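# Place build plate from box onto 3-D printer bed

## Task

Take the build plate resting on the cardboard box and set it on the 3-D printer's bed with its coated side up and its side and back edges lined up with the bed's edges. The printer must stay upright, and the other objects next to and behind it must stay close to where they were and keep the same orientation. The plate must stay put on its own once the robot lets go, so release it and move the grippers away at the end.

## Robot and tools

Robot: two arms, left_arm and right_arm, share one scene frame. The origin sits on the table surface midway between the arms. +z is up, +x points out across the table, and left_arm is on the +y side. The names left and right do not refer to sides of a camera image. Positions are in metres and orientations are quaternions written w first (qw, qx, qy, qz). Each gripper's fingers extend along its own +z axis and close along its own y axis. The reported end_effector_position is the spot between the finger pads, roughly 1 cm short of the tips. Reported hand positions can be a bit off, more so at long reach, and arms often settle a centimetre or more from the command, usually low.

Row layout (used by both motion tools): 16 numbers in one flat list covering both arms, even if only one moves. The first 8 are left_arm: x, y, z, qw, qx, qy, qz, opening; the next 8 are the same for right_arm. x, y, z and the quaternion are an absolute target pose for that gripper in the scene frame, not an offset. Opening runs from -1 (closed) to +1 (fully open, 0.094 m). To keep an arm still, repeat its whole pose and opening from the latest result before it was meant to stay. To keep a hand's orientation, resend the same quaternion every row rather than copying the slightly drifted reported one.

execute_actions(actions): a list of actions run in sequence. Each action is a list of 1 to 15 rows; each row lasts one control step of 1/30 s, and if fewer than 15 rows are given the last row is held for the remaining steps. An empty list only returns state and images. For each arm, a target more than 0.6 m from the gripper's position at the start of that action, along any of the gripper's own axes, gets that action refused for both arms; if the first action fails this (against the last reported state) or any action is malformed, nothing in the call runs. Every control step, the commanded pose is clipped to within 70 mm and 16 degrees of the measured pose, so a distant target may need several actions; after an action the arm only continues to its last clipped pose. Position wins over orientation when both cannot be met.

move(target, speed, blocking): target is one 16-number row as above, an absolute pose per arm. Each gripper travels in a straight line toward it, both paths finishing together in 0.5 to 10 s (cut off at 10 s). speed is the top path speed in m/s, 0.002 to 0.5, default 0.25; rotation is capped at twice that in rad/s. Opening is applied at the start. The path ignores obstacles and the other arm; grippers lag, stray, and may exceed speed, especially near full arm extension. Faster motion and targets set deeper past a contact mean harder impacts and pressing. With blocking=false the result arrives after 0.5 s while motion continues; then use wait(0) to check, and call wait or stop before sending further rows or moves. The extra "move:" line reports the ending (done, off_target, moving, held, fault) and active limits: limits=paced means the pose was clipped, limits=held means a check blocked some steps and the arm may then jump faster than speed. If only one arm is named, the other finished at rest. Distance of each gripper from its target is also given.

wait(seconds): 0 to 10 s, arms hold their last command; returns early if a running move ends. stop(): brakes a running move; it needs room, more when fast; fingers keep moving. zoom_image(camera, region): camera is cam_low, cam_left_wrist or cam_right_wrist; region is [x0, y0, x1, y1] in pixels of that camera's latest image, origin top-left, at most 504 by 504. show_instructions(): shows the reference image(s) (here a printer card page). finished_scene(scene): ends the current scene, giving its number; irreversible, so only call it with the plate placed, released and the arms clear.

Results: a state line per arm gives position and quaternion; "Hand target" lines show what the controller currently drives toward; "pose unreachable" means a clearance check altered or blocked that arm's command. grip_measured shows the finger opening on the command scale (the last Joint positions value is the opening in metres); readings may be off by about 1 mm. To hold something, command about 0.03 below grip_measured for a firm grip, less for a lighter one. Pad force tops out near 50 to 62 N and is weaker on parts thinner than about 2 mm; the first touch can spike. Joint limits (rad): waist -2.618 to 3.054, shoulder 0 to 3.142, elbow 0 to 3.142, wrist pitch -1.571 to 1.571, wrist yaw -1.571 to 1.571, wrist roll -2.094 to 2.094; elbows stop just short of straight. FAULT or OVER-TEMPERATURE FAULT lines mean an arm stopped. Holding loads heats motors: MOTOR HOT warns at 75 °C, 90 °C stops that arm for 10 s, 100 °C makes it go limp and drop.

Cameras: cam_low is fixed (pinhole with radial distortion); the wrist cameras are fisheye and ride on each arm. Images come in that order, 504x504 each, with calibration given per camera.

Avoid: dropping or knocking anything off the table, tipping the printer, displacing or flipping neighbouring objects, slamming or pressing hard, letting the arms collide, and leaving the plate held in place only by a gripper. Brief external tugs on held parts or pushes on loose items may occur.

Each tool is called after "Request:" as name([rows], argument=value, ...), one row to a line, values as JSON.

Reference images:

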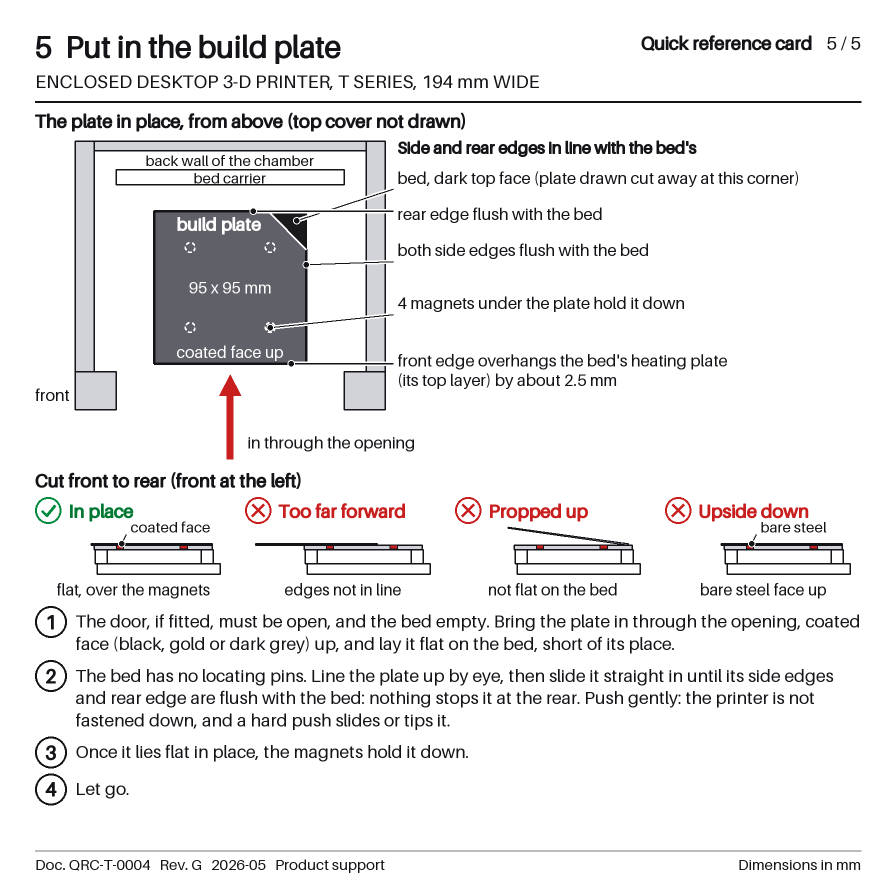

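## Session

Request:
execute_actions(actions=[])

Scene clock: 0.00 s.
left_arm: end_effector_position=(+0.4025, +0.3601, +0.3989) grip_measured=+1.000 end_effector_quat_wxyz=(+0.700, -0.008, +0.714, +0.011) | right_arm: end_effector_position=(+0.3842, -0.2903, +0.3956) grip_measured=+1.000 end_effector_quat_wxyz=(+0.696, -0.038, +0.716, +0.029)
Joint positions: left_arm=[ 0.011  1.062  1.039  0.005 -0.007  0.003  0.094] | right_arm=[ 0.003  1.06   1.035 -0.004 -0.01  -0.011  0.094]
Joint velocities: left_arm=[ 0.007  0.002  0.007  0.007  0.037 -0.037  0.   ] | right_arm=[-0.002  0.007 -0.007 -0.051  0.022 -0.051  0.   ]
Hand target (left_arm): +0.399, +0.360, +0.408; +0.709, -0.009, +0.705, +0.011
Hand target (right_arm): +0.382, -0.291, +0.399; +0.698, -0.037, +0.714, +0.030

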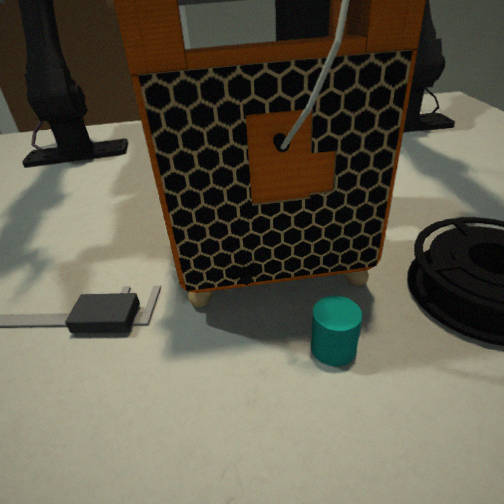

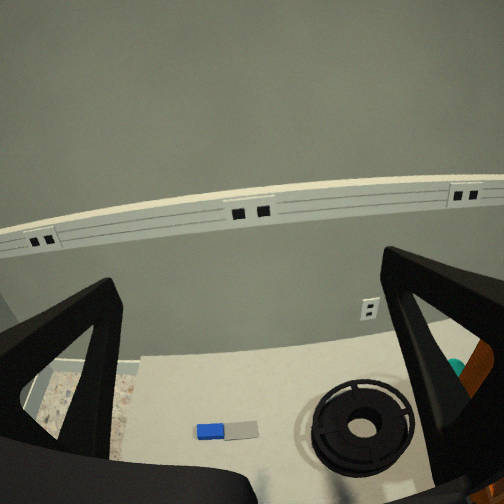

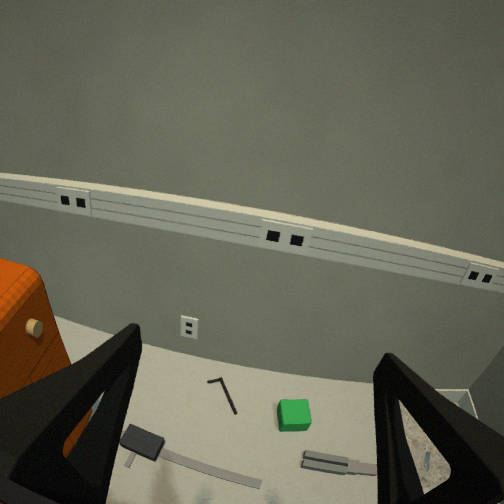

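Request:
move(target=[0.17,0.23,0.36,0.462,0.331,0.800,-0.191,1,0.17,-0.2,0.36,0.462,-0.331,0.800,0.191,1], speed=0.3)

Scene clock: 17.43 s.
left_arm: end_effector_position=(+0.1793, +0.2229, +0.3510) grip_measured=+1.000 end_effector_quat_wxyz=(+0.445, +0.337, +0.808, -0.189) | right_arm: end_effector_position=(+0.1766, -0.2000, +0.3553) grip_measured=+1.000 end_effector_quat_wxyz=(+0.454, -0.325, +0.806, +0.197)
Joint positions: left_arm=[-0.352  0.769  1.346 -1.186  0.379  0.247  0.094] | right_arm=[ 0.141  0.798  1.348 -1.163 -0.482 -0.29   0.094]
Joint velocities: left_arm=[-0.012 -0.007  0.002  0.066 -0.11  -0.081  0.   ] | right_arm=[ 0.002 -0.002  0.012 -0.139 -0.066  0.051  0.   ]
Hand target (left_arm): +0.172, +0.225, +0.363; +0.462, +0.335, +0.799, -0.188
Hand target (right_arm): +0.168, -0.201, +0.365; +0.465, -0.332, +0.798, +0.193
Off the commanded pose (left_arm): 0.015 m, 2 deg.
Off the commanded pose (right_arm): 0.008 m, 1 deg.
move: off_target (left_arm)
camera_calibration (this result's frames):
cam_left_wrist: T_world_to_cam=[[-0.777096, -0.625116, -0.0731598, 0.30137], [-0.5486, 0.729736, -0.408072, 0.093741], [0.308479, -0.276976, -0.910014, 0.427064], [0, 0, 0, 1]] pos_world=[0.153879, 0.238271, 0.448935]
cam_right_wrist: T_world_to_cam=[[0.779695, -0.620079, 0.0870545, -0.292033], [-0.514413, -0.713594, -0.475565, 0.160653], [0.35701, 0.326014, -0.875362, 0.41469], [0, 0, 0, 1]] pos_world=[0.16229, -0.201637, 0.464827]

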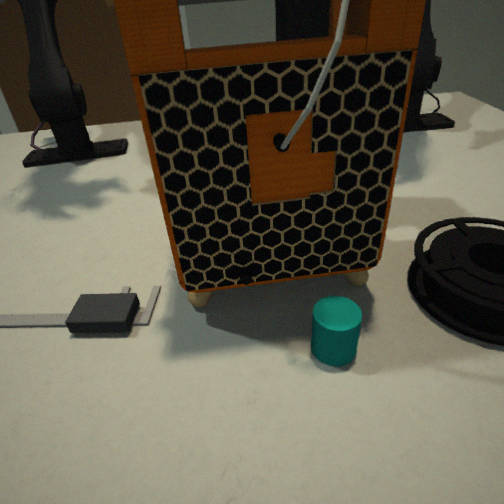

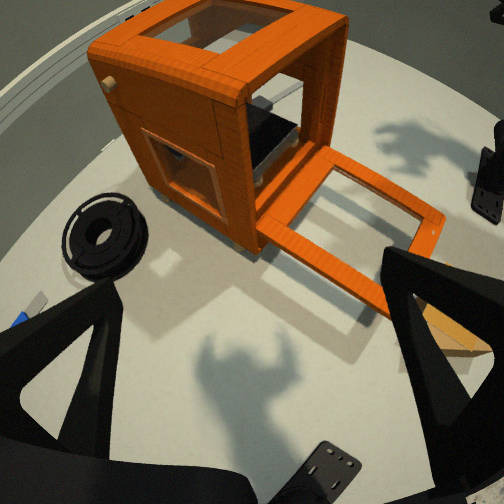

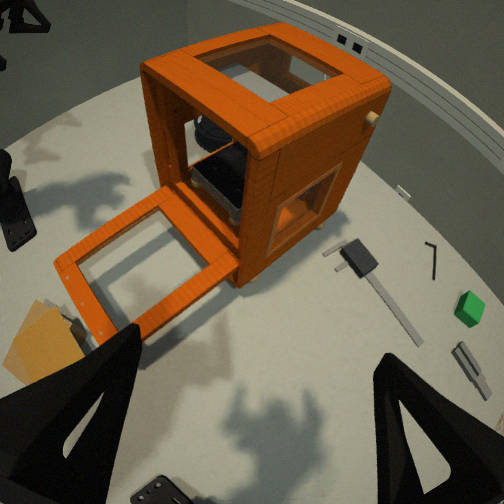

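Request:
move(target=[0.03,0.17,0.30,0.354,0.612,0.612,-0.354,1,0.03,-0.10,0.30,0.354,-0.612,0.612,0.354,1], speed=0.3)

Scene clock: 28.97 s.
left_arm: end_effector_position=(+0.0274, +0.1647, +0.3007) grip_measured=+1.000 end_effector_quat_wxyz=(+0.349, +0.621, +0.611, -0.346) | right_arm: end_effector_position=(+0.0281, -0.0996, +0.3034) grip_measured=+1.000 end_effector_quat_wxyz=(-0.357, +0.619, -0.610, -0.344)
Joint positions: left_arm=[-1.263  0.545  1.072 -1.095  0.274  0.183  0.094] | right_arm=[ 1.13   0.674  1.063 -0.95  -0.299 -0.209  0.094]
Joint velocities: left_arm=[-0.022  0.007 -0.007 -0.022 -0.007 -0.022  0.   ] | right_arm=[ 0.017 -0.002 -0.012  0.007 -0.022 -0.022  0.   ]
Hand target (left_arm): +0.028, +0.165, +0.300; +0.356, +0.616, +0.610, -0.348
Hand target (right_arm): +0.027, -0.100, +0.299; -0.353, +0.618, -0.612, -0.344
Off the commanded pose (left_arm): 0.006 m, 2 deg.
Off the commanded pose (right_arm): 0.004 m, 1 deg.
move: done
camera_calibration (this result's frames):
cam_left_wrist: T_world_to_cam=[[-0.989775, 0.110294, -0.0904496, 0.0331953], [0.138398, 0.896056, -0.421818, -0.00973411], [0.0345239, -0.430023, -0.902158, 0.442378], [0, 0, 0, 1]] pos_world=[0.0189304, 0.195294, 0.397992]
cam_right_wrist: T_world_to_cam=[[0.983911, 0.121648, 0.130845, -0.0545436], [0.169548, -0.86666, -0.469205, 0.0948074], [0.0563198, 0.483841, -0.873342, 0.41309], [0, 0, 0, 1]] pos_world=[0.0143265, -0.111069, 0.41239]

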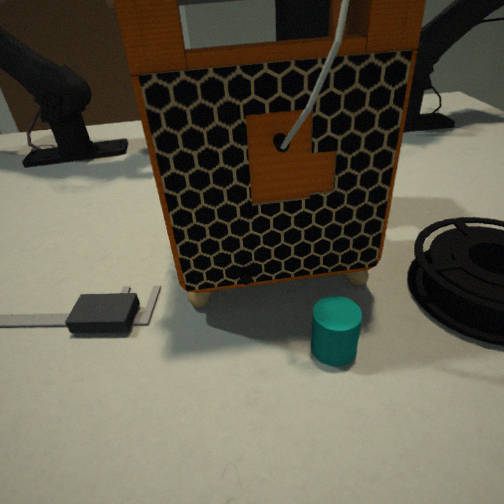

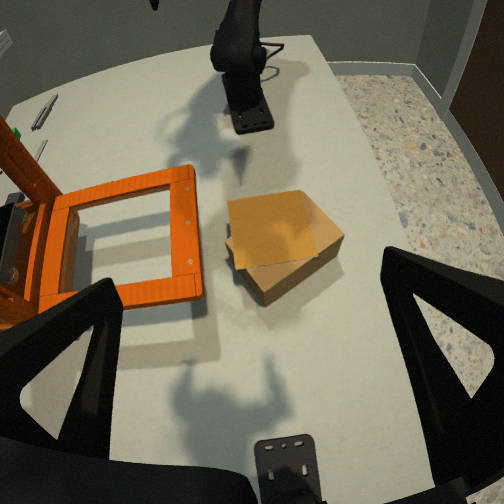

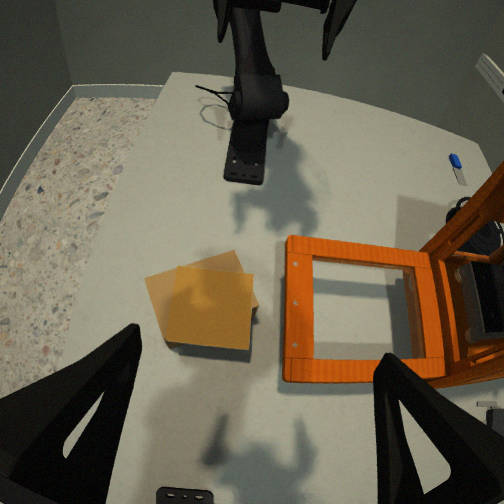

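Request:
zoom_image(camera="cam_left_wrist", region=[200,170,360,330])

Request:
zoom_image(camera="cam_right_wrist", region=[130,230,290,390])

Region (200, 170, 360, 330) of cam_left_wrist's 504x504 image, scaled by 3.150, with more detail than that image has.

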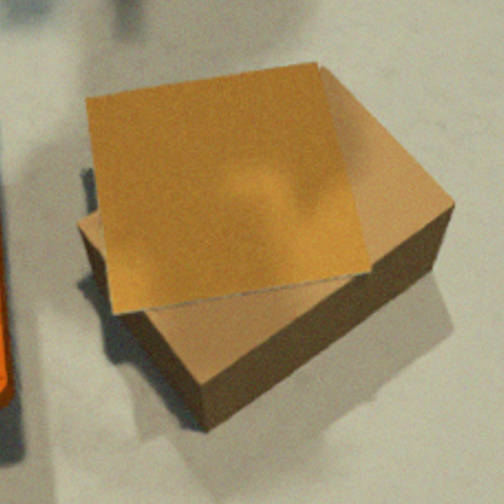

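Region (130, 230, 290, 390) of cam_right_wrist's 504x504 image, scaled by 3.150, with more detail than that image has.

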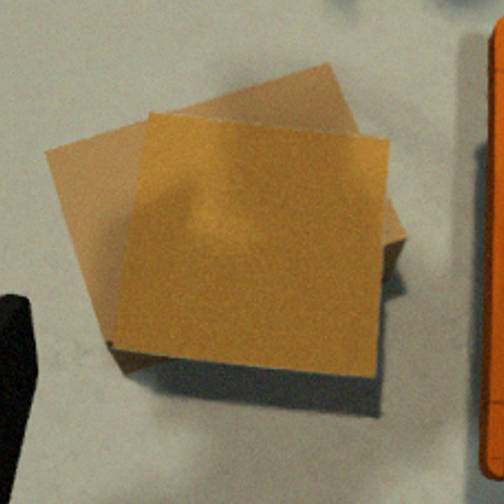

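Request:
move(target=[0.13,0.09,0.27,0.621,0.198,0.740,-0.166,1,0.06,-0.085,0.14,0.554,-0.791,-0.212,0.148,-0.55], speed=0.25)

Scene clock: 118.20 s.
left_arm: end_effector_position=(+0.1245, +0.0905, +0.2737) grip_measured=+1.000 end_effector_quat_wxyz=(+0.619, +0.207, +0.737, -0.174) | right_arm: end_effector_position=(+0.0605, -0.0845, +0.1496) grip_measured=-0.549 end_effector_quat_wxyz=(-0.649, +0.743, +0.123, -0.107)
Joint positions: left_arm=[-1.829  0.924  0.729 -0.343 -1.225 -0.512  0.094] | right_arm=[ 0.474  0.887  0.182  0.16  -1.308 -2.101  0.021]
Joint velocities: left_arm=[-0.007 -0.007 -0.012 -0.081  0.022 -0.007  0.   ] | right_arm=[ 0.002  0.032 -0.012  0.037  0.007 -0.051  0.   ]
Hand target (left_arm): +0.128, +0.093, +0.270; +0.624, +0.199, +0.738, -0.164
Hand target (right_arm): +0.057, -0.088, +0.143; -0.648, +0.743, +0.116, -0.122
Off the commanded pose (left_arm): 0.007 m, 1 deg.
Off the commanded pose (right_arm): 0.010 m, 17 deg.
joint sent to its limit (right arm) — the command would take joint 6 (wrist roll) past its lower limit, so that joint was sent only as far as its limit.
move: off_target (right_arm); limits=paced
camera_calibration (this result's frames):
cam_left_wrist: T_world_to_cam=[[-0.571353, -0.813291, -0.110062, 0.171835], [-0.51968, 0.462316, -0.718469, 0.234309], [0.635207, -0.353302, -0.686796, 0.242164], [0, 0, 0, 1]] pos_world=[0.06612, 0.116984, 0.353574]
cam_right_wrist: T_world_to_cam=[[-0.205112, 0.120744, 0.971262, -0.122006], [0.957714, -0.179821, 0.224606, -0.0631852], [0.201773, 0.976261, -0.0787547, 0.183604], [0, 0, 0, 1]] pos_world=[-0.00155786, -0.175876, 0.147151]

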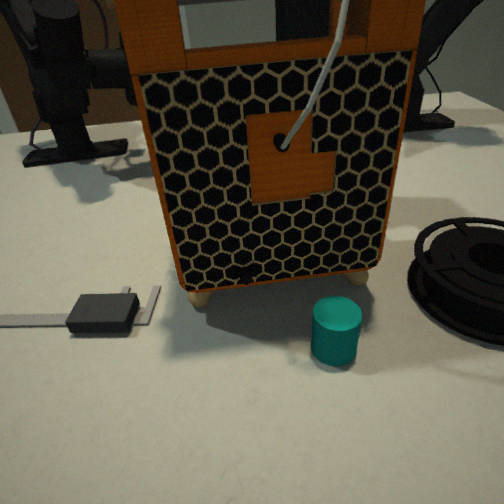

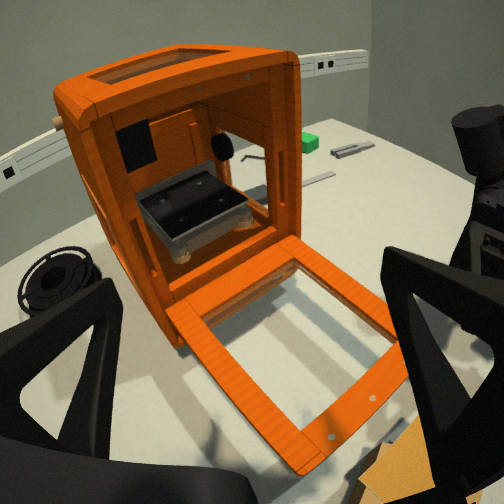

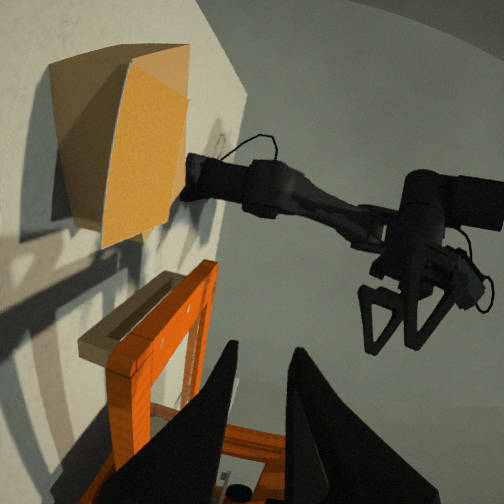

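Request:
zoom_image(camera="cam_left_wrist", region=[100,110,310,320])

Request:
move(target=[0.16,0.02,0.25,0.621,0.198,0.740,-0.166,1,0.042,-0.085,0.08,0.6504,-0.7352,-0.1429,0.1264,-0.55], speed=0.1)

Request:
zoom_image(camera="cam_left_wrist", region=[30,110,280,360])

Region (100, 110, 310, 320) of cam_left_wrist's 504x504 image, scaled by 2.400, with more detail than that image has.

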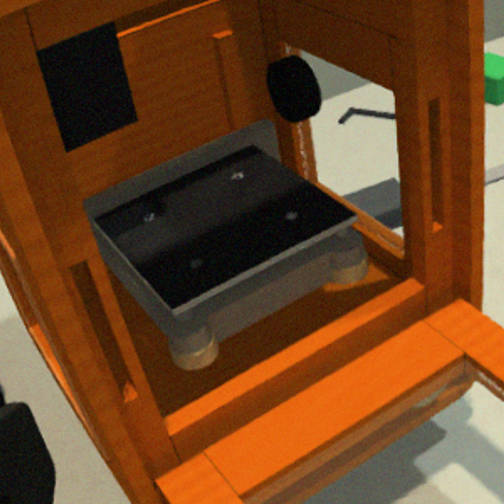

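Scene clock: 139.87 s.
left_arm: end_effector_position=(+0.1587, +0.0230, +0.2432) grip_measured=+1.000 end_effector_quat_wxyz=(+0.617, +0.203, +0.743, -0.162) | right_arm: end_effector_position=(+0.0509, -0.0813, +0.0877) grip_measured=-0.549 end_effector_quat_wxyz=(-0.651, +0.736, +0.148, -0.114)
Joint positions: left_arm=[-1.623  1.226  0.729  0.107 -1.058 -0.332  0.094] | right_arm=[ 0.517  1.45   0.008  0.921 -1.312 -2.102  0.021]
Joint velocities: left_arm=[-0.002  0.002 -0.002 -0.022  0.007 -0.037  0.   ] | right_arm=[ 0.007  0.002 -0.002 -0.037  0.037  0.007  0.   ]
Hand target (left_arm): +0.161, +0.021, +0.248; +0.619, +0.198, +0.742, -0.166
Hand target (right_arm): +0.041, -0.086, +0.083; -0.647, +0.737, +0.145, -0.136
Off the commanded pose (left_arm): 0.008 m, 1 deg.
Off the commanded pose (right_arm): 0.012 m, 2 deg.
joint sent to its limit (right arm) — the command would take joint 3 (elbow) past its lower limit and joint 6 (wrist roll) past its lower limit, so those joints were sent only as far as their limits.
move: off_target (right_arm)
camera_calibration (this result's frames):
cam_left_wrist: T_world_to_cam=[[-0.553182, -0.824338, -0.120233, 0.13302], [-0.534162, 0.461742, -0.708142, 0.261121], [0.639265, -0.327508, -0.695757, 0.176559], [0, 0, 0, 1]] pos_world=[0.100197, 0.0469077, 0.323747]
cam_right_wrist: T_world_to_cam=[[-0.229604, 0.0956715, 0.968571, -0.0647886], [0.960501, -0.138484, 0.24137, -0.0378268], [0.157224, 0.985733, -0.060096, 0.17889], [0, 0, 0, 1]] pos_world=[-0.00666893, -0.175378, 0.0826332]

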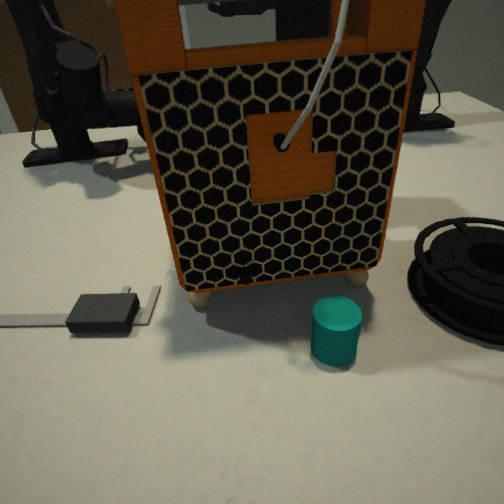

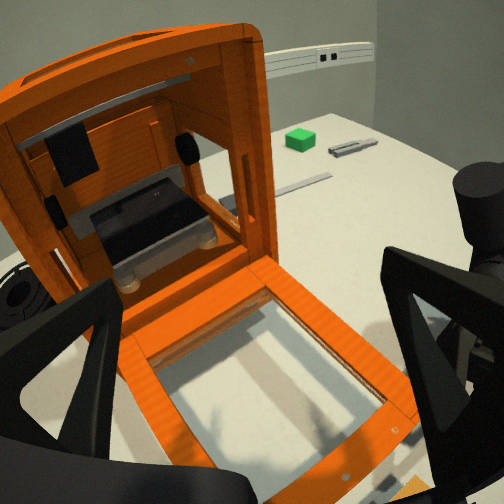

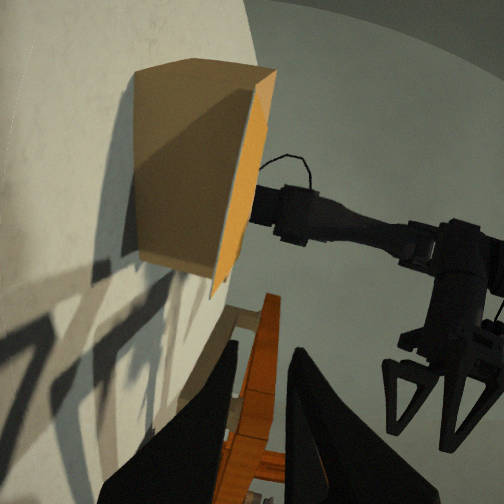

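Region (30, 110, 280, 360) of cam_left_wrist's 504x504 image, scaled by 2.016, with more detail than that image has.

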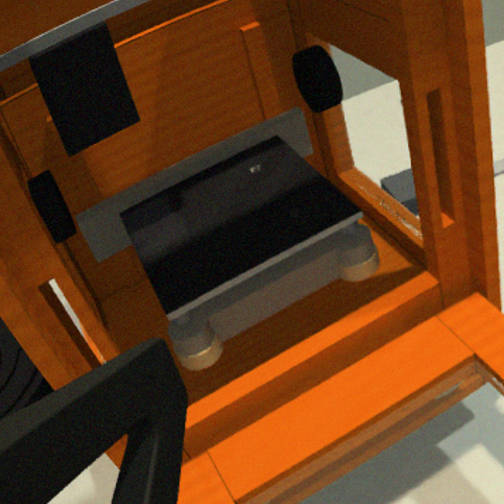

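Request:
move(target=[0.04,0.12,0.27,0.354,0.612,0.612,-0.354,1,0.043,-0.062,0.064,0.6111,-0.7682,-0.1493,0.1188,-0.55], speed=0.2)

Scene clock: 179.13 s.
left_arm: end_effector_position=(+0.0420, +0.1139, +0.2551) grip_measured=+1.000 end_effector_quat_wxyz=(+0.341, +0.613, +0.623, -0.345) | right_arm: end_effector_position=(+0.0388, -0.0696, +0.0620) grip_measured=-0.549 end_effector_quat_wxyz=(-0.610, +0.770, +0.143, -0.119)
Joint positions: left_arm=[-1.301  0.621  0.855 -0.809  0.234  0.135  0.094] | right_arm=[ 0.657  1.521  0.008  0.931 -1.145 -2.102  0.021]
Joint velocities: left_arm=[-0.017  0.012 -0.032 -0.007  0.007 -0.051  0.   ] | right_arm=[-0.007  0.022  0.002 -0.007  0.007  0.022 -0.   ]
Hand target (left_arm): +0.040, +0.116, +0.271; +0.354, +0.611, +0.612, -0.356
Hand target (right_arm): +0.043, -0.063, +0.064; -0.610, +0.769, +0.149, -0.119
Off the commanded pose (left_arm): 0.016 m, 2 deg.
Off the commanded pose (right_arm): 0.009 m, 1 deg.
joint sent to its limit (right arm) — the command would take joint 6 (wrist roll) past its lower limit, so that joint was sent only as far as its limit.
move: off_target (left_arm)
camera_calibration (this result's frames):
cam_left_wrist: T_world_to_cam=[[-0.993619, 0.0908244, -0.0668709, 0.0454384], [0.110419, 0.904194, -0.412603, 0.0123799], [0.0229897, -0.417355, -0.908453, 0.379577], [0, 0, 0, 1]] pos_world=[0.0350551, 0.143098, 0.352975]
cam_right_wrist: T_world_to_cam=[[-0.23526, 0.198021, 0.951546, -0.035484], [0.958725, -0.113571, 0.260669, -0.017765], [0.159686, 0.973596, -0.163129, 0.173161], [0, 0, 0, 1]] pos_world=[-0.0189676, -0.16358, 0.0666429]

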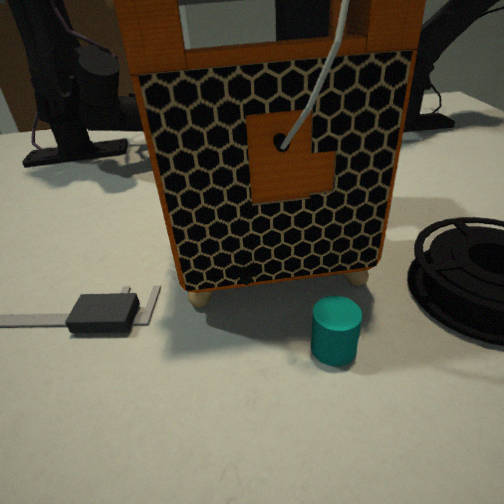

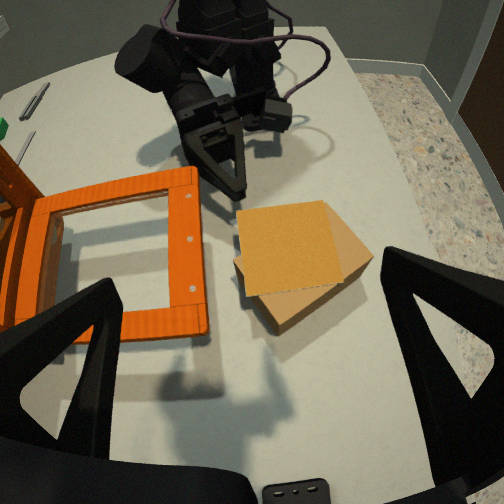

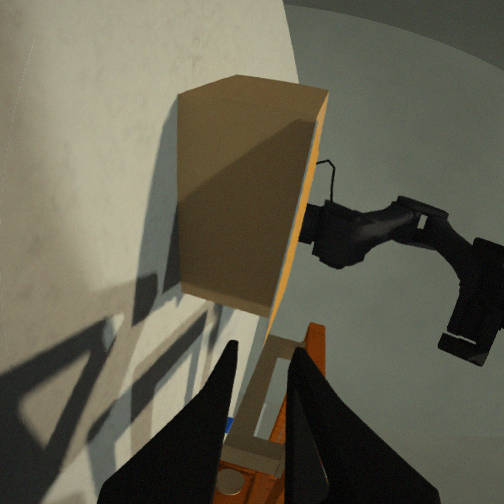

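Request:
move(target=[0.04,0.12,0.27,0.354,0.612,0.612,-0.354,1,0.018,-0.036,0.063,0.6111,-0.7682,-0.1493,0.1188,-0.55], speed=0.05)

Request:
zoom_image(camera="cam_left_wrist", region=[170,110,390,330])

Scene clock: 192.13 s.
left_arm: end_effector_position=(+0.0409, +0.1157, +0.2523) grip_measured=+1.000 end_effector_quat_wxyz=(+0.336, +0.617, +0.624, -0.343) | right_arm: end_effector_position=(+0.0184, -0.0415, +0.0628) grip_measured=-0.549 end_effector_quat_wxyz=(-0.610, +0.769, +0.155, -0.112)
Joint positions: left_arm=[-1.301  0.621  0.855 -0.823  0.237  0.139  0.094] | right_arm=[ 0.892  1.675  0.008  1.265 -0.939 -1.919  0.021]
Joint velocities: left_arm=[ 0.007  0.002 -0.012 -0.007  0.007 -0.066  0.   ] | right_arm=[-0.027 -0.007 -0.012 -0.022 -0.022 -0.007  0.   ]
Hand target (left_arm): +0.040, +0.120, +0.270; +0.354, +0.612, +0.612, -0.354
Hand target (right_arm): +0.019, -0.037, +0.062; -0.608, +0.771, +0.151, -0.117
Off the commanded pose (left_arm): 0.018 m, 3 deg.
Off the commanded pose (right_arm): 0.005 m, 1 deg.
move: off_target (left_arm)
camera_calibration (this result's frames):
cam_left_wrist: T_world_to_cam=[[-0.993298, 0.0964399, -0.0637074, 0.0425772], [0.113969, 0.908987, -0.400941, 0.00609367], [0.0192425, -0.405515, -0.913886, 0.37795], [0, 0, 0, 1]] pos_world=[0.0343247, 0.143619, 0.350559]
cam_right_wrist: T_world_to_cam=[[-0.261127, 0.190652, 0.94629, -0.0460787], [0.952901, -0.105736, 0.284254, 0.00378885], [0.15425, 0.975947, -0.154062, 0.14881], [0, 0, 0, 1]] pos_world=[-0.0385967, -0.136045, 0.0654528]

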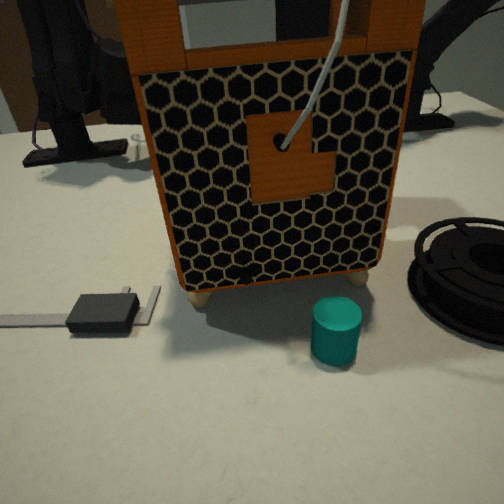

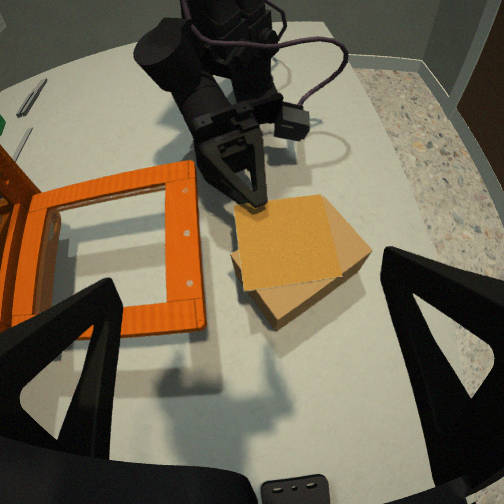

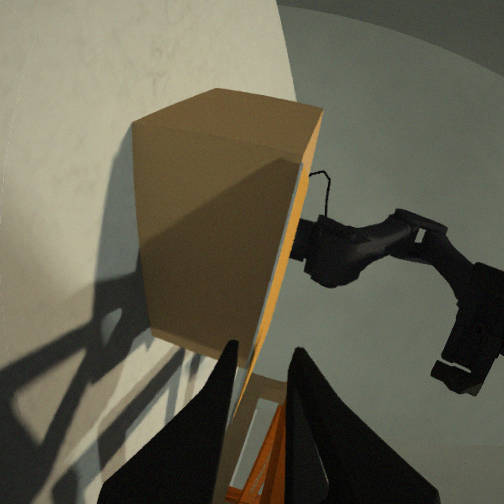

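Region (170, 110, 390, 330) of cam_left_wrist's 504x504 image, scaled by 2.291, with more detail than that image has.

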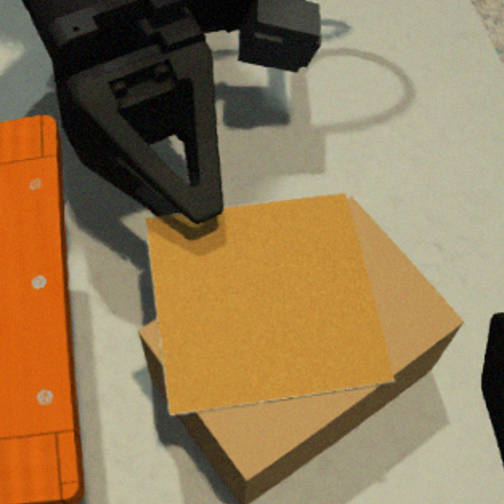

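Request:
move(target=[0.04,0.12,0.27,0.354,0.612,0.612,-0.354,1,0.014,-0.025,0.061,0.644,-0.741,-0.144,0.125,-0.55], speed=0.04)

Request:
zoom_image(camera="cam_left_wrist", region=[170,110,390,330])

Scene clock: 202.97 s.
left_arm: end_effector_position=(+0.0409, +0.1157, +0.2523) grip_measured=+1.000 end_effector_quat_wxyz=(+0.336, +0.617, +0.624, -0.343) | right_arm: end_effector_position=(+0.0136, -0.0308, +0.0634) grip_measured=-0.549 end_effector_quat_wxyz=(-0.628, +0.753, +0.155, -0.121)
Joint positions: left_arm=[-1.301  0.621  0.855 -0.823  0.237  0.139  0.094] | right_arm=[ 0.937  1.899  0.023  1.571 -0.925 -1.83   0.021]
Joint velocities: left_arm=[-0.007  0.002 -0.012 -0.066 -0.022  0.022  0.   ] | right_arm=[-0.002 -0.002 -0.007  0.007 -0.007 -0.066  0.001]
Hand target (left_arm): +0.040, +0.120, +0.270; +0.354, +0.612, +0.612, -0.354
Hand target (right_arm): +0.014, -0.025, +0.062; -0.627, +0.754, +0.152, -0.127
Off the commanded pose (left_arm): 0.018 m, 3 deg.
Off the commanded pose (right_arm): 0.006 m, 3 deg.
joint sent to its limit (right arm) — the command would take joint 4 (wrist pitch) past its upper limit, so that joint was sent only as far as its limit.
move: off_target (left_arm, right_arm)
camera_calibration (this result's frames):
cam_left_wrist: T_world_to_cam=[[-0.993298, 0.0964399, -0.0637074, 0.0425772], [0.113969, 0.908987, -0.400941, 0.00609367], [0.0192425, -0.405515, -0.913886, 0.37795], [0, 0, 0, 1]] pos_world=[0.0343247, 0.143619, 0.350559]
cam_right_wrist: T_world_to_cam=[[-0.241094, 0.143444, 0.959842, -0.0525471], [0.960654, -0.105263, 0.257029, 0.0109245], [0.137905, 0.984045, -0.112422, 0.137034], [0, 0, 0, 1]] pos_world=[-0.0420612, -0.12616, 0.0630347]

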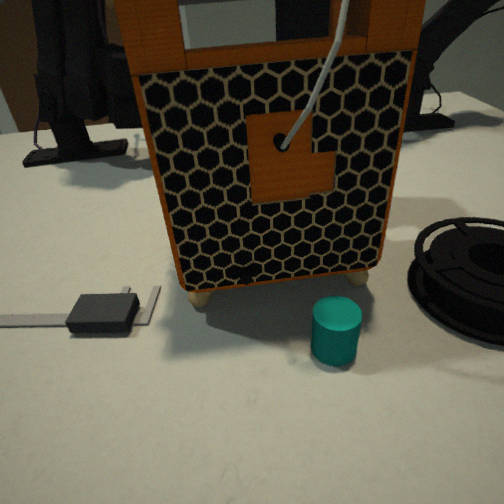

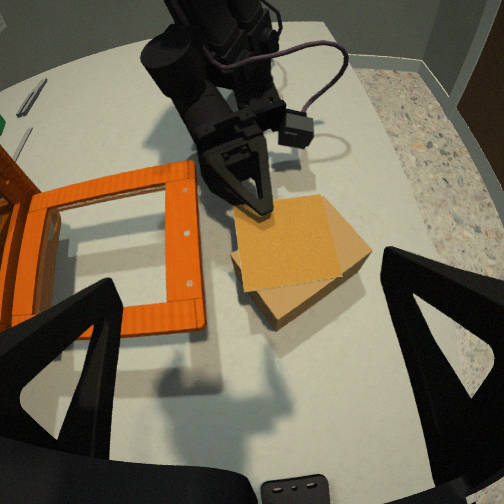

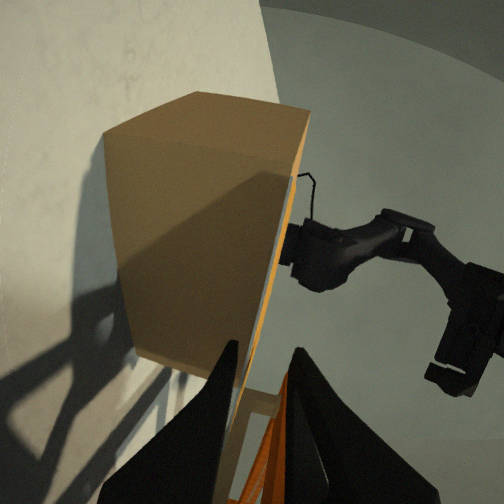

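Region (170, 110, 390, 330) of cam_left_wrist's 504x504 image, scaled by 2.291, with more detail than that image has.

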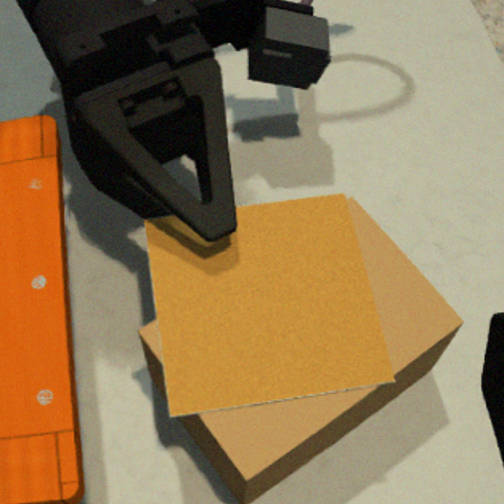

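Request:
execute_actions([
  [[0.04,0.12,0.27,0.354,0.612,0.612,-0.354,1,0.014,-0.025,0.063,0.627,-0.754,-0.152,0.127,-0.65],[0.04,0.12,0.27,0.354,0.612,0.612,-0.354,1,0.014,-0.025,0.063,0.627,-0.754,-0.152,0.127,-0.65],[0.04,0.12,0.27,0.354,0.612,0.612,-0.354,1,0.014,-0.025,0.063,0.627,-0.754,-0.152,0.127,-0.65],[0.04,0.12,0.27,0.354,0.612,0.612,-0.354,1,0.014,-0.025,0.063,0.627,-0.754,-0.152,0.127,-0.65],[0.04,0.12,0.27,0.354,0.612,0.612,-0.354,1,0.014,-0.025,0.063,0.627,-0.754,-0.152,0.127,-0.65],[0.04,0.12,0.27,0.354,0.612,0.612,-0.354,1,0.014,-0.025,0.065,0.627,-0.754,-0.152,0.127,-0.72],[0.04,0.12,0.27,0.354,0.612,0.612,-0.354,1,0.014,-0.025,0.065,0.627,-0.754,-0.152,0.127,-0.72],[0.04,0.12,0.27,0.354,0.612,0.612,-0.354,1,0.014,-0.025,0.065,0.627,-0.754,-0.152,0.127,-0.72],[0.04,0.12,0.27,0.354,0.612,0.612,-0.354,1,0.014,-0.025,0.065,0.627,-0.754,-0.152,0.127,-0.72],[0.04,0.12,0.27,0.354,0.612,0.612,-0.354,1,0.014,-0.025,0.067,0.627,-0.754,-0.152,0.127,-0.8]],
  [[0.04,0.12,0.27,0.354,0.612,0.612,-0.354,1,0.014,-0.025,0.070,0.627,-0.754,-0.152,0.127,-0.88]],
  [[0.04,0.12,0.27,0.354,0.612,0.612,-0.354,1,0.014,-0.025,0.072,0.627,-0.754,-0.152,0.127,-0.93]],
  [[0.04,0.12,0.27,0.354,0.612,0.612,-0.354,1,0.014,-0.025,0.073,0.627,-0.754,-0.152,0.127,-1]],
])

Request:
zoom_image(camera="cam_left_wrist", region=[170,110,390,330])

Scene clock: 220.33 s.
left_arm: end_effector_position=(+0.0409, +0.1157, +0.2523) grip_measured=+1.000 end_effector_quat_wxyz=(+0.336, +0.617, +0.624, -0.343) | right_arm: end_effector_position=(+0.0134, -0.0304, +0.0722) grip_measured=-0.982 end_effector_quat_wxyz=(-0.630, +0.752, +0.153, -0.122)
Joint positions: left_arm=[-1.301  0.621  0.855 -0.823  0.237  0.139  0.094] | right_arm=[ 0.94   1.788  0.023  1.468 -0.922 -1.82   0.001]
Joint velocities: left_arm=[ 0.012  0.007 -0.002  0.066  0.037 -0.022  0.   ] | right_arm=[ 0.012  0.012  0.007 -0.051  0.066 -0.037 -0.   ]
Hand target (left_arm): +0.040, +0.120, +0.270; +0.354, +0.612, +0.612, -0.354
Hand target (right_arm): +0.014, -0.025, +0.073; -0.628, +0.753, +0.152, -0.127
Off the commanded pose (left_arm): 0.018 m, 3 deg.
Off the commanded pose (right_arm): 0.005 m, 1 deg.
camera_calibration (this result's frames):
cam_left_wrist: T_world_to_cam=[[-0.993298, 0.0964399, -0.0637074, 0.0425772], [0.113969, 0.908987, -0.400941, 0.00609367], [0.0192425, -0.405515, -0.913886, 0.37795], [0, 0, 0, 1]] pos_world=[0.0343247, 0.143619, 0.350559]
cam_right_wrist: T_world_to_cam=[[-0.236731, 0.141735, 0.961181, -0.0612829], [0.96152, -0.107786, 0.252709, 0.00911942], [0.139419, 0.984019, -0.110764, 0.137543], [0, 0, 0, 1]] pos_world=[-0.0424523, -0.125677, 0.0718344]

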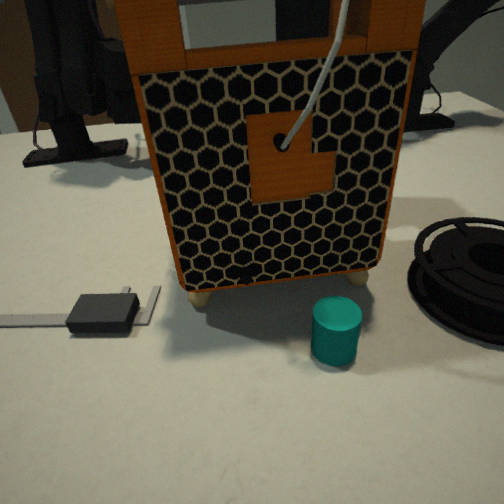

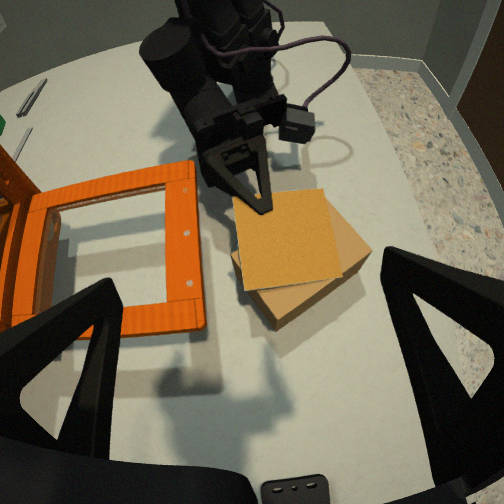

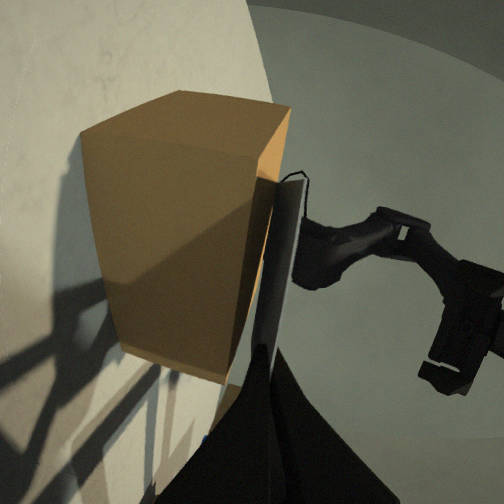

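Region (170, 110, 390, 330) of cam_left_wrist's 504x504 image, scaled by 2.291, with more detail than that image has.

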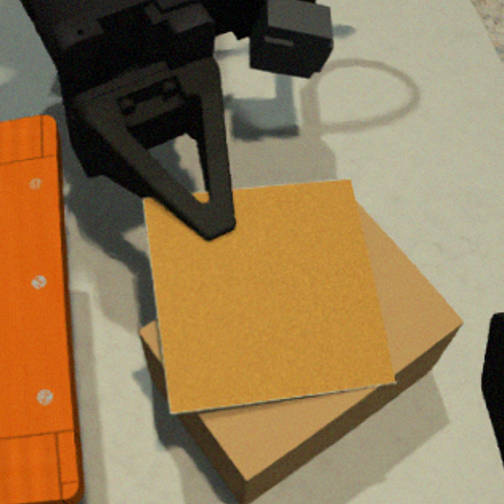

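Request:
move(target=[0.15,0.17,0.40,0.434,0.303,0.834,-0.158,1,0.02,-0.04,0.17,0.694,-0.694,-0.135,0.135,-1], speed=0.12)

Scene clock: 259.67 s.
left_arm: end_effector_position=(+0.1455, +0.1660, +0.3937) grip_measured=+1.000 end_effector_quat_wxyz=(+0.425, +0.317, +0.833, -0.158) | right_arm: end_effector_position=(+0.0130, -0.0442, +0.1553) grip_measured=-0.982 end_effector_quat_wxyz=(+0.684, -0.701, -0.136, +0.148)
Joint positions: left_arm=[-1.361  1.036  1.711 -1.408 -0.498 -0.398  0.094] | right_arm=[ 0.867  1.201  0.023  1.141 -1.026 -1.581  0.001]
Joint velocities: left_arm=[-0.012  0.007 -0.007 -0.007 -0.022  0.037  0.   ] | right_arm=[ 0.002  0.002 -0.007 -0.007  0.007  0.022 -0.001]
Hand target (left_arm): +0.150, +0.169, +0.401; +0.434, +0.304, +0.834, -0.157
Hand target (right_arm): +0.021, -0.038, +0.168; +0.695, -0.694, -0.135, +0.135
Off the commanded pose (left_arm): 0.009 m, 2 deg.
Off the commanded pose (right_arm): 0.017 m, 2 deg.
move: off_target (right_arm)
camera_calibration (this result's frames):
cam_left_wrist: T_world_to_cam=[[-0.736348, -0.672131, -0.0776671, 0.246353], [-0.612994, 0.711303, -0.343927, 0.121295], [0.286409, -0.20564, -0.935779, 0.462093], [0, 0, 0, 1]] pos_world=[0.123407, 0.174329, 0.493267]
cam_right_wrist: T_world_to_cam=[[-0.148454, 0.0091524, 0.988877, -0.150552], [0.9808, -0.126514, 0.148412, 0.00209103], [0.126465, 0.991923, 0.00980483, 0.142157], [0, 0, 0, 1]] pos_world=[-0.0423788, -0.139366, 0.147173]

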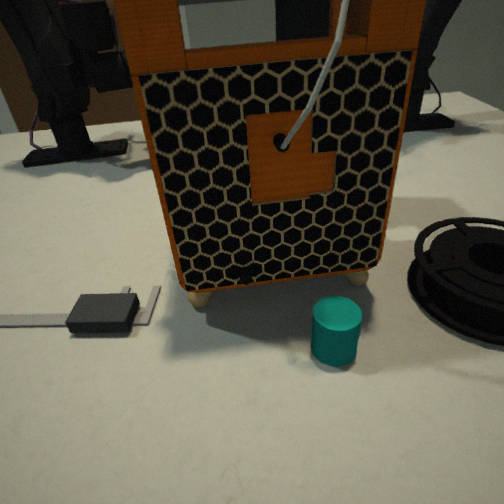

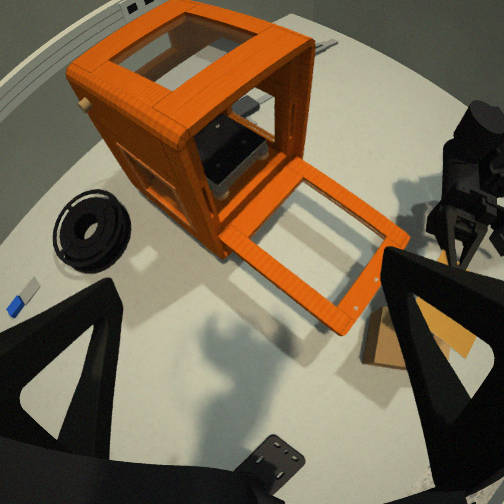

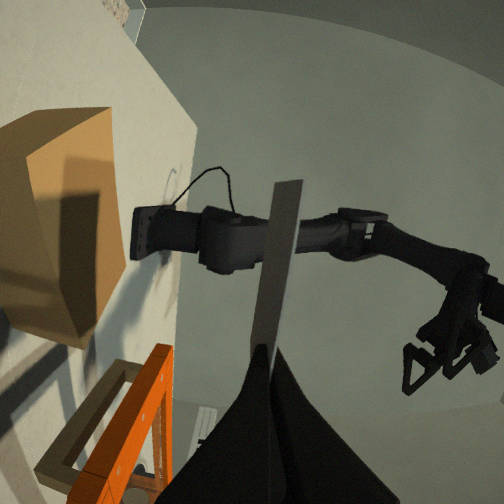

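Request:
move(target=[0.35,0.04,0.39,0.434,0.303,0.834,-0.158,1,0.10,0.06,0.20,0.701,-0.701,0.092,-0.092,-1], speed=0.15)

Request:
move(target=[0.35,0.04,0.39,0.434,0.303,0.834,-0.158,1,0.18,0.005,0.185,0.586,-0.586,0.395,-0.395,-1], speed=0.15)

Scene clock: 271.67 s.
left_arm: end_effector_position=(+0.3516, +0.0438, +0.3693) grip_measured=+1.000 end_effector_quat_wxyz=(+0.413, +0.303, +0.845, -0.152) | right_arm: end_effector_position=(+0.1008, +0.0544, +0.1861) grip_measured=-0.982 end_effector_quat_wxyz=(+0.690, -0.712, +0.089, -0.093)
Joint positions: left_arm=[-0.772  1.679  2.03  -1.012 -0.053 -0.05   0.094] | right_arm=[ 1.226  1.39   0.33   1.029 -0.004 -1.581  0.001]
Joint velocities: left_arm=[ 0.007 -0.007  0.002 -0.037  0.037 -0.007  0.   ] | right_arm=[ 0.017 -0.012 -0.002 -0.007 -0.051 -0.022 -0.   ]
Hand target (left_arm): +0.353, +0.045, +0.385; +0.430, +0.301, +0.836, -0.161
Hand target (right_arm): +0.100, +0.062, +0.196; +0.698, -0.705, +0.088, -0.096
Off the commanded pose (left_arm): 0.021 m, 3 deg.
Off the commanded pose (right_arm): 0.015 m, 2 deg.
move: off_target (left_arm, right_arm)
camera_calibration (this result's frames):
cam_left_wrist: T_world_to_cam=[[-0.715315, -0.696102, -0.0613737, 0.301735], [-0.647263, 0.693101, -0.317273, 0.329165], [0.263392, -0.187225, -0.946346, 0.366363], [0, 0, 0, 1]] pos_world=[0.332395, 0.0504861, 0.46966]
cam_right_wrist: T_world_to_cam=[[-0.138703, 0.117962, 0.983284, -0.174789], [0.690659, -0.700058, 0.181409, -0.0217569], [0.709755, 0.704275, 0.0156284, -0.0112729], [0, 0, 0, 1]] pos_world=[-0.00121613, 0.0133266, 0.17599]

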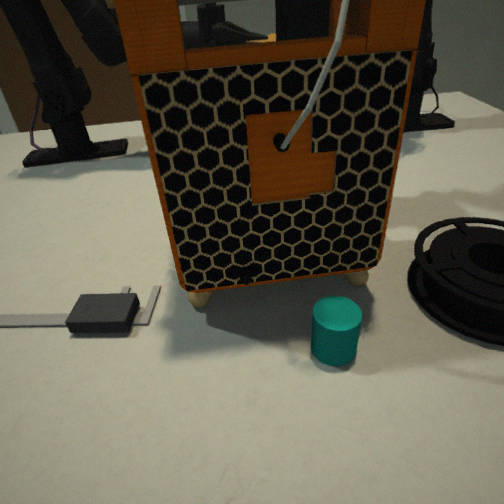

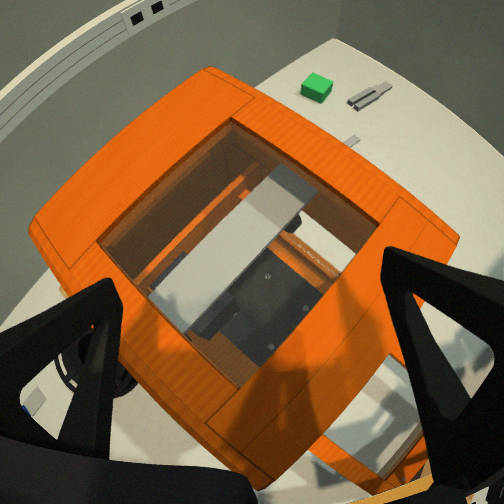

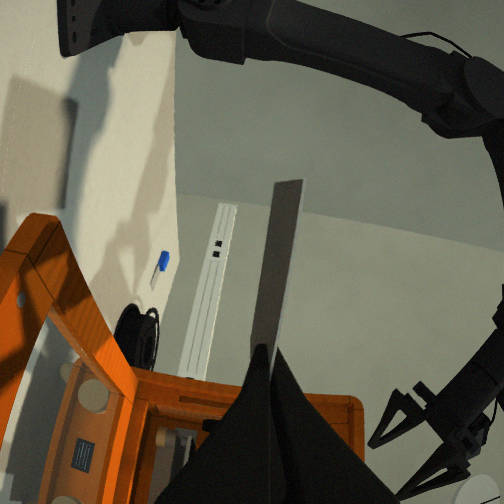

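Scene clock: 275.23 s.
left_arm: end_effector_position=(+0.3507, +0.0419, +0.3800) grip_measured=+1.000 end_effector_quat_wxyz=(+0.423, +0.302, +0.839, -0.158) | right_arm: end_effector_position=(+0.1831, -0.0003, +0.1779) grip_measured=-0.982 end_effector_quat_wxyz=(+0.570, -0.605, +0.382, -0.405)
Joint positions: left_arm=[-0.777  1.681  2.06  -1.013 -0.053 -0.05   0.094] | right_arm=[ 1.415  1.61   0.474  1.085  1.106 -1.581  0.001]
Joint velocities: left_arm=[-0.002  0.007 -0.002  0.066 -0.051 -0.022  0.   ] | right_arm=[-0.022 -0.012 -0.027 -0.081 -0.066  0.066 -0.   ]
Hand target (left_arm): +0.350, +0.040, +0.390; +0.434, +0.303, +0.834, -0.158
Hand target (right_arm): +0.182, +0.006, +0.187; +0.584, -0.589, +0.394, -0.396
Off the commanded pose (left_arm): 0.010 m, 1 deg.
Off the commanded pose (right_arm): 0.009 m, 3 deg.
move: off_target (right_arm)
camera_calibration (this result's frames):
cam_left_wrist: T_world_to_cam=[[-0.71734, -0.693934, -0.0622813, 0.301303], [-0.637933, 0.69012, -0.341724, 0.339428], [0.280116, -0.205401, -0.937734, 0.367992], [0, 0, 0, 1]] pos_world=[0.329589, 0.0504243, 0.479835]
cam_right_wrist: T_world_to_cam=[[-0.0146837, 0.219824, 0.975429, -0.170103], [-0.144462, -0.965765, 0.215471, 0.0313237], [0.989401, -0.137748, 0.0459372, -0.0878888], [0, 0, 0, 1]] pos_world=[0.0889846, 0.0555376, 0.163212]

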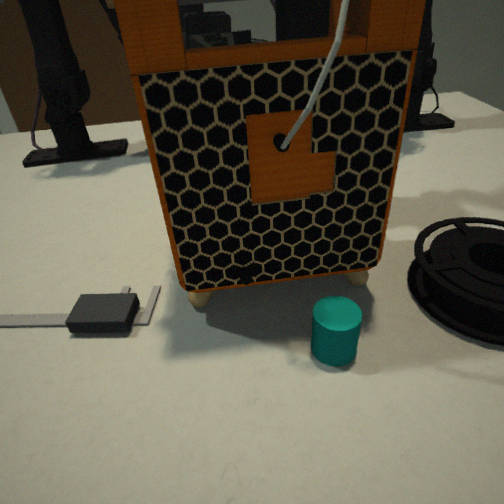

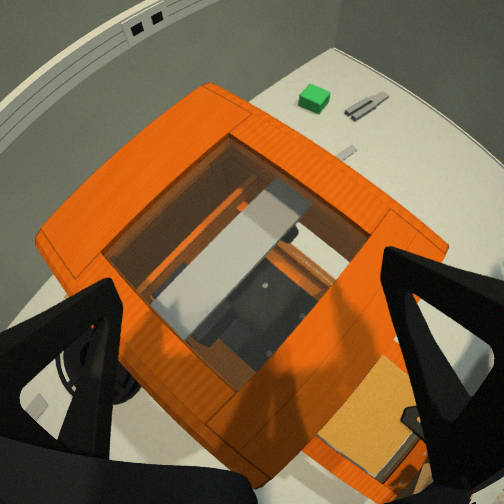

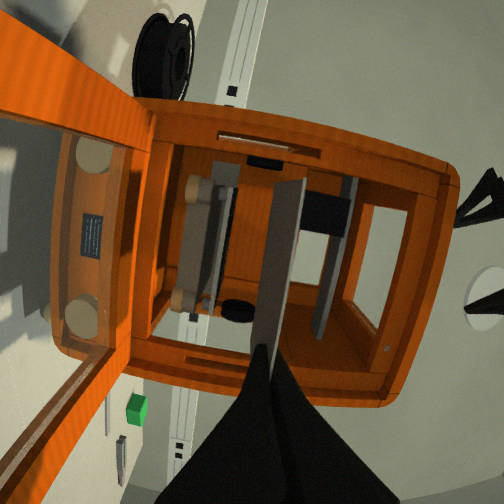

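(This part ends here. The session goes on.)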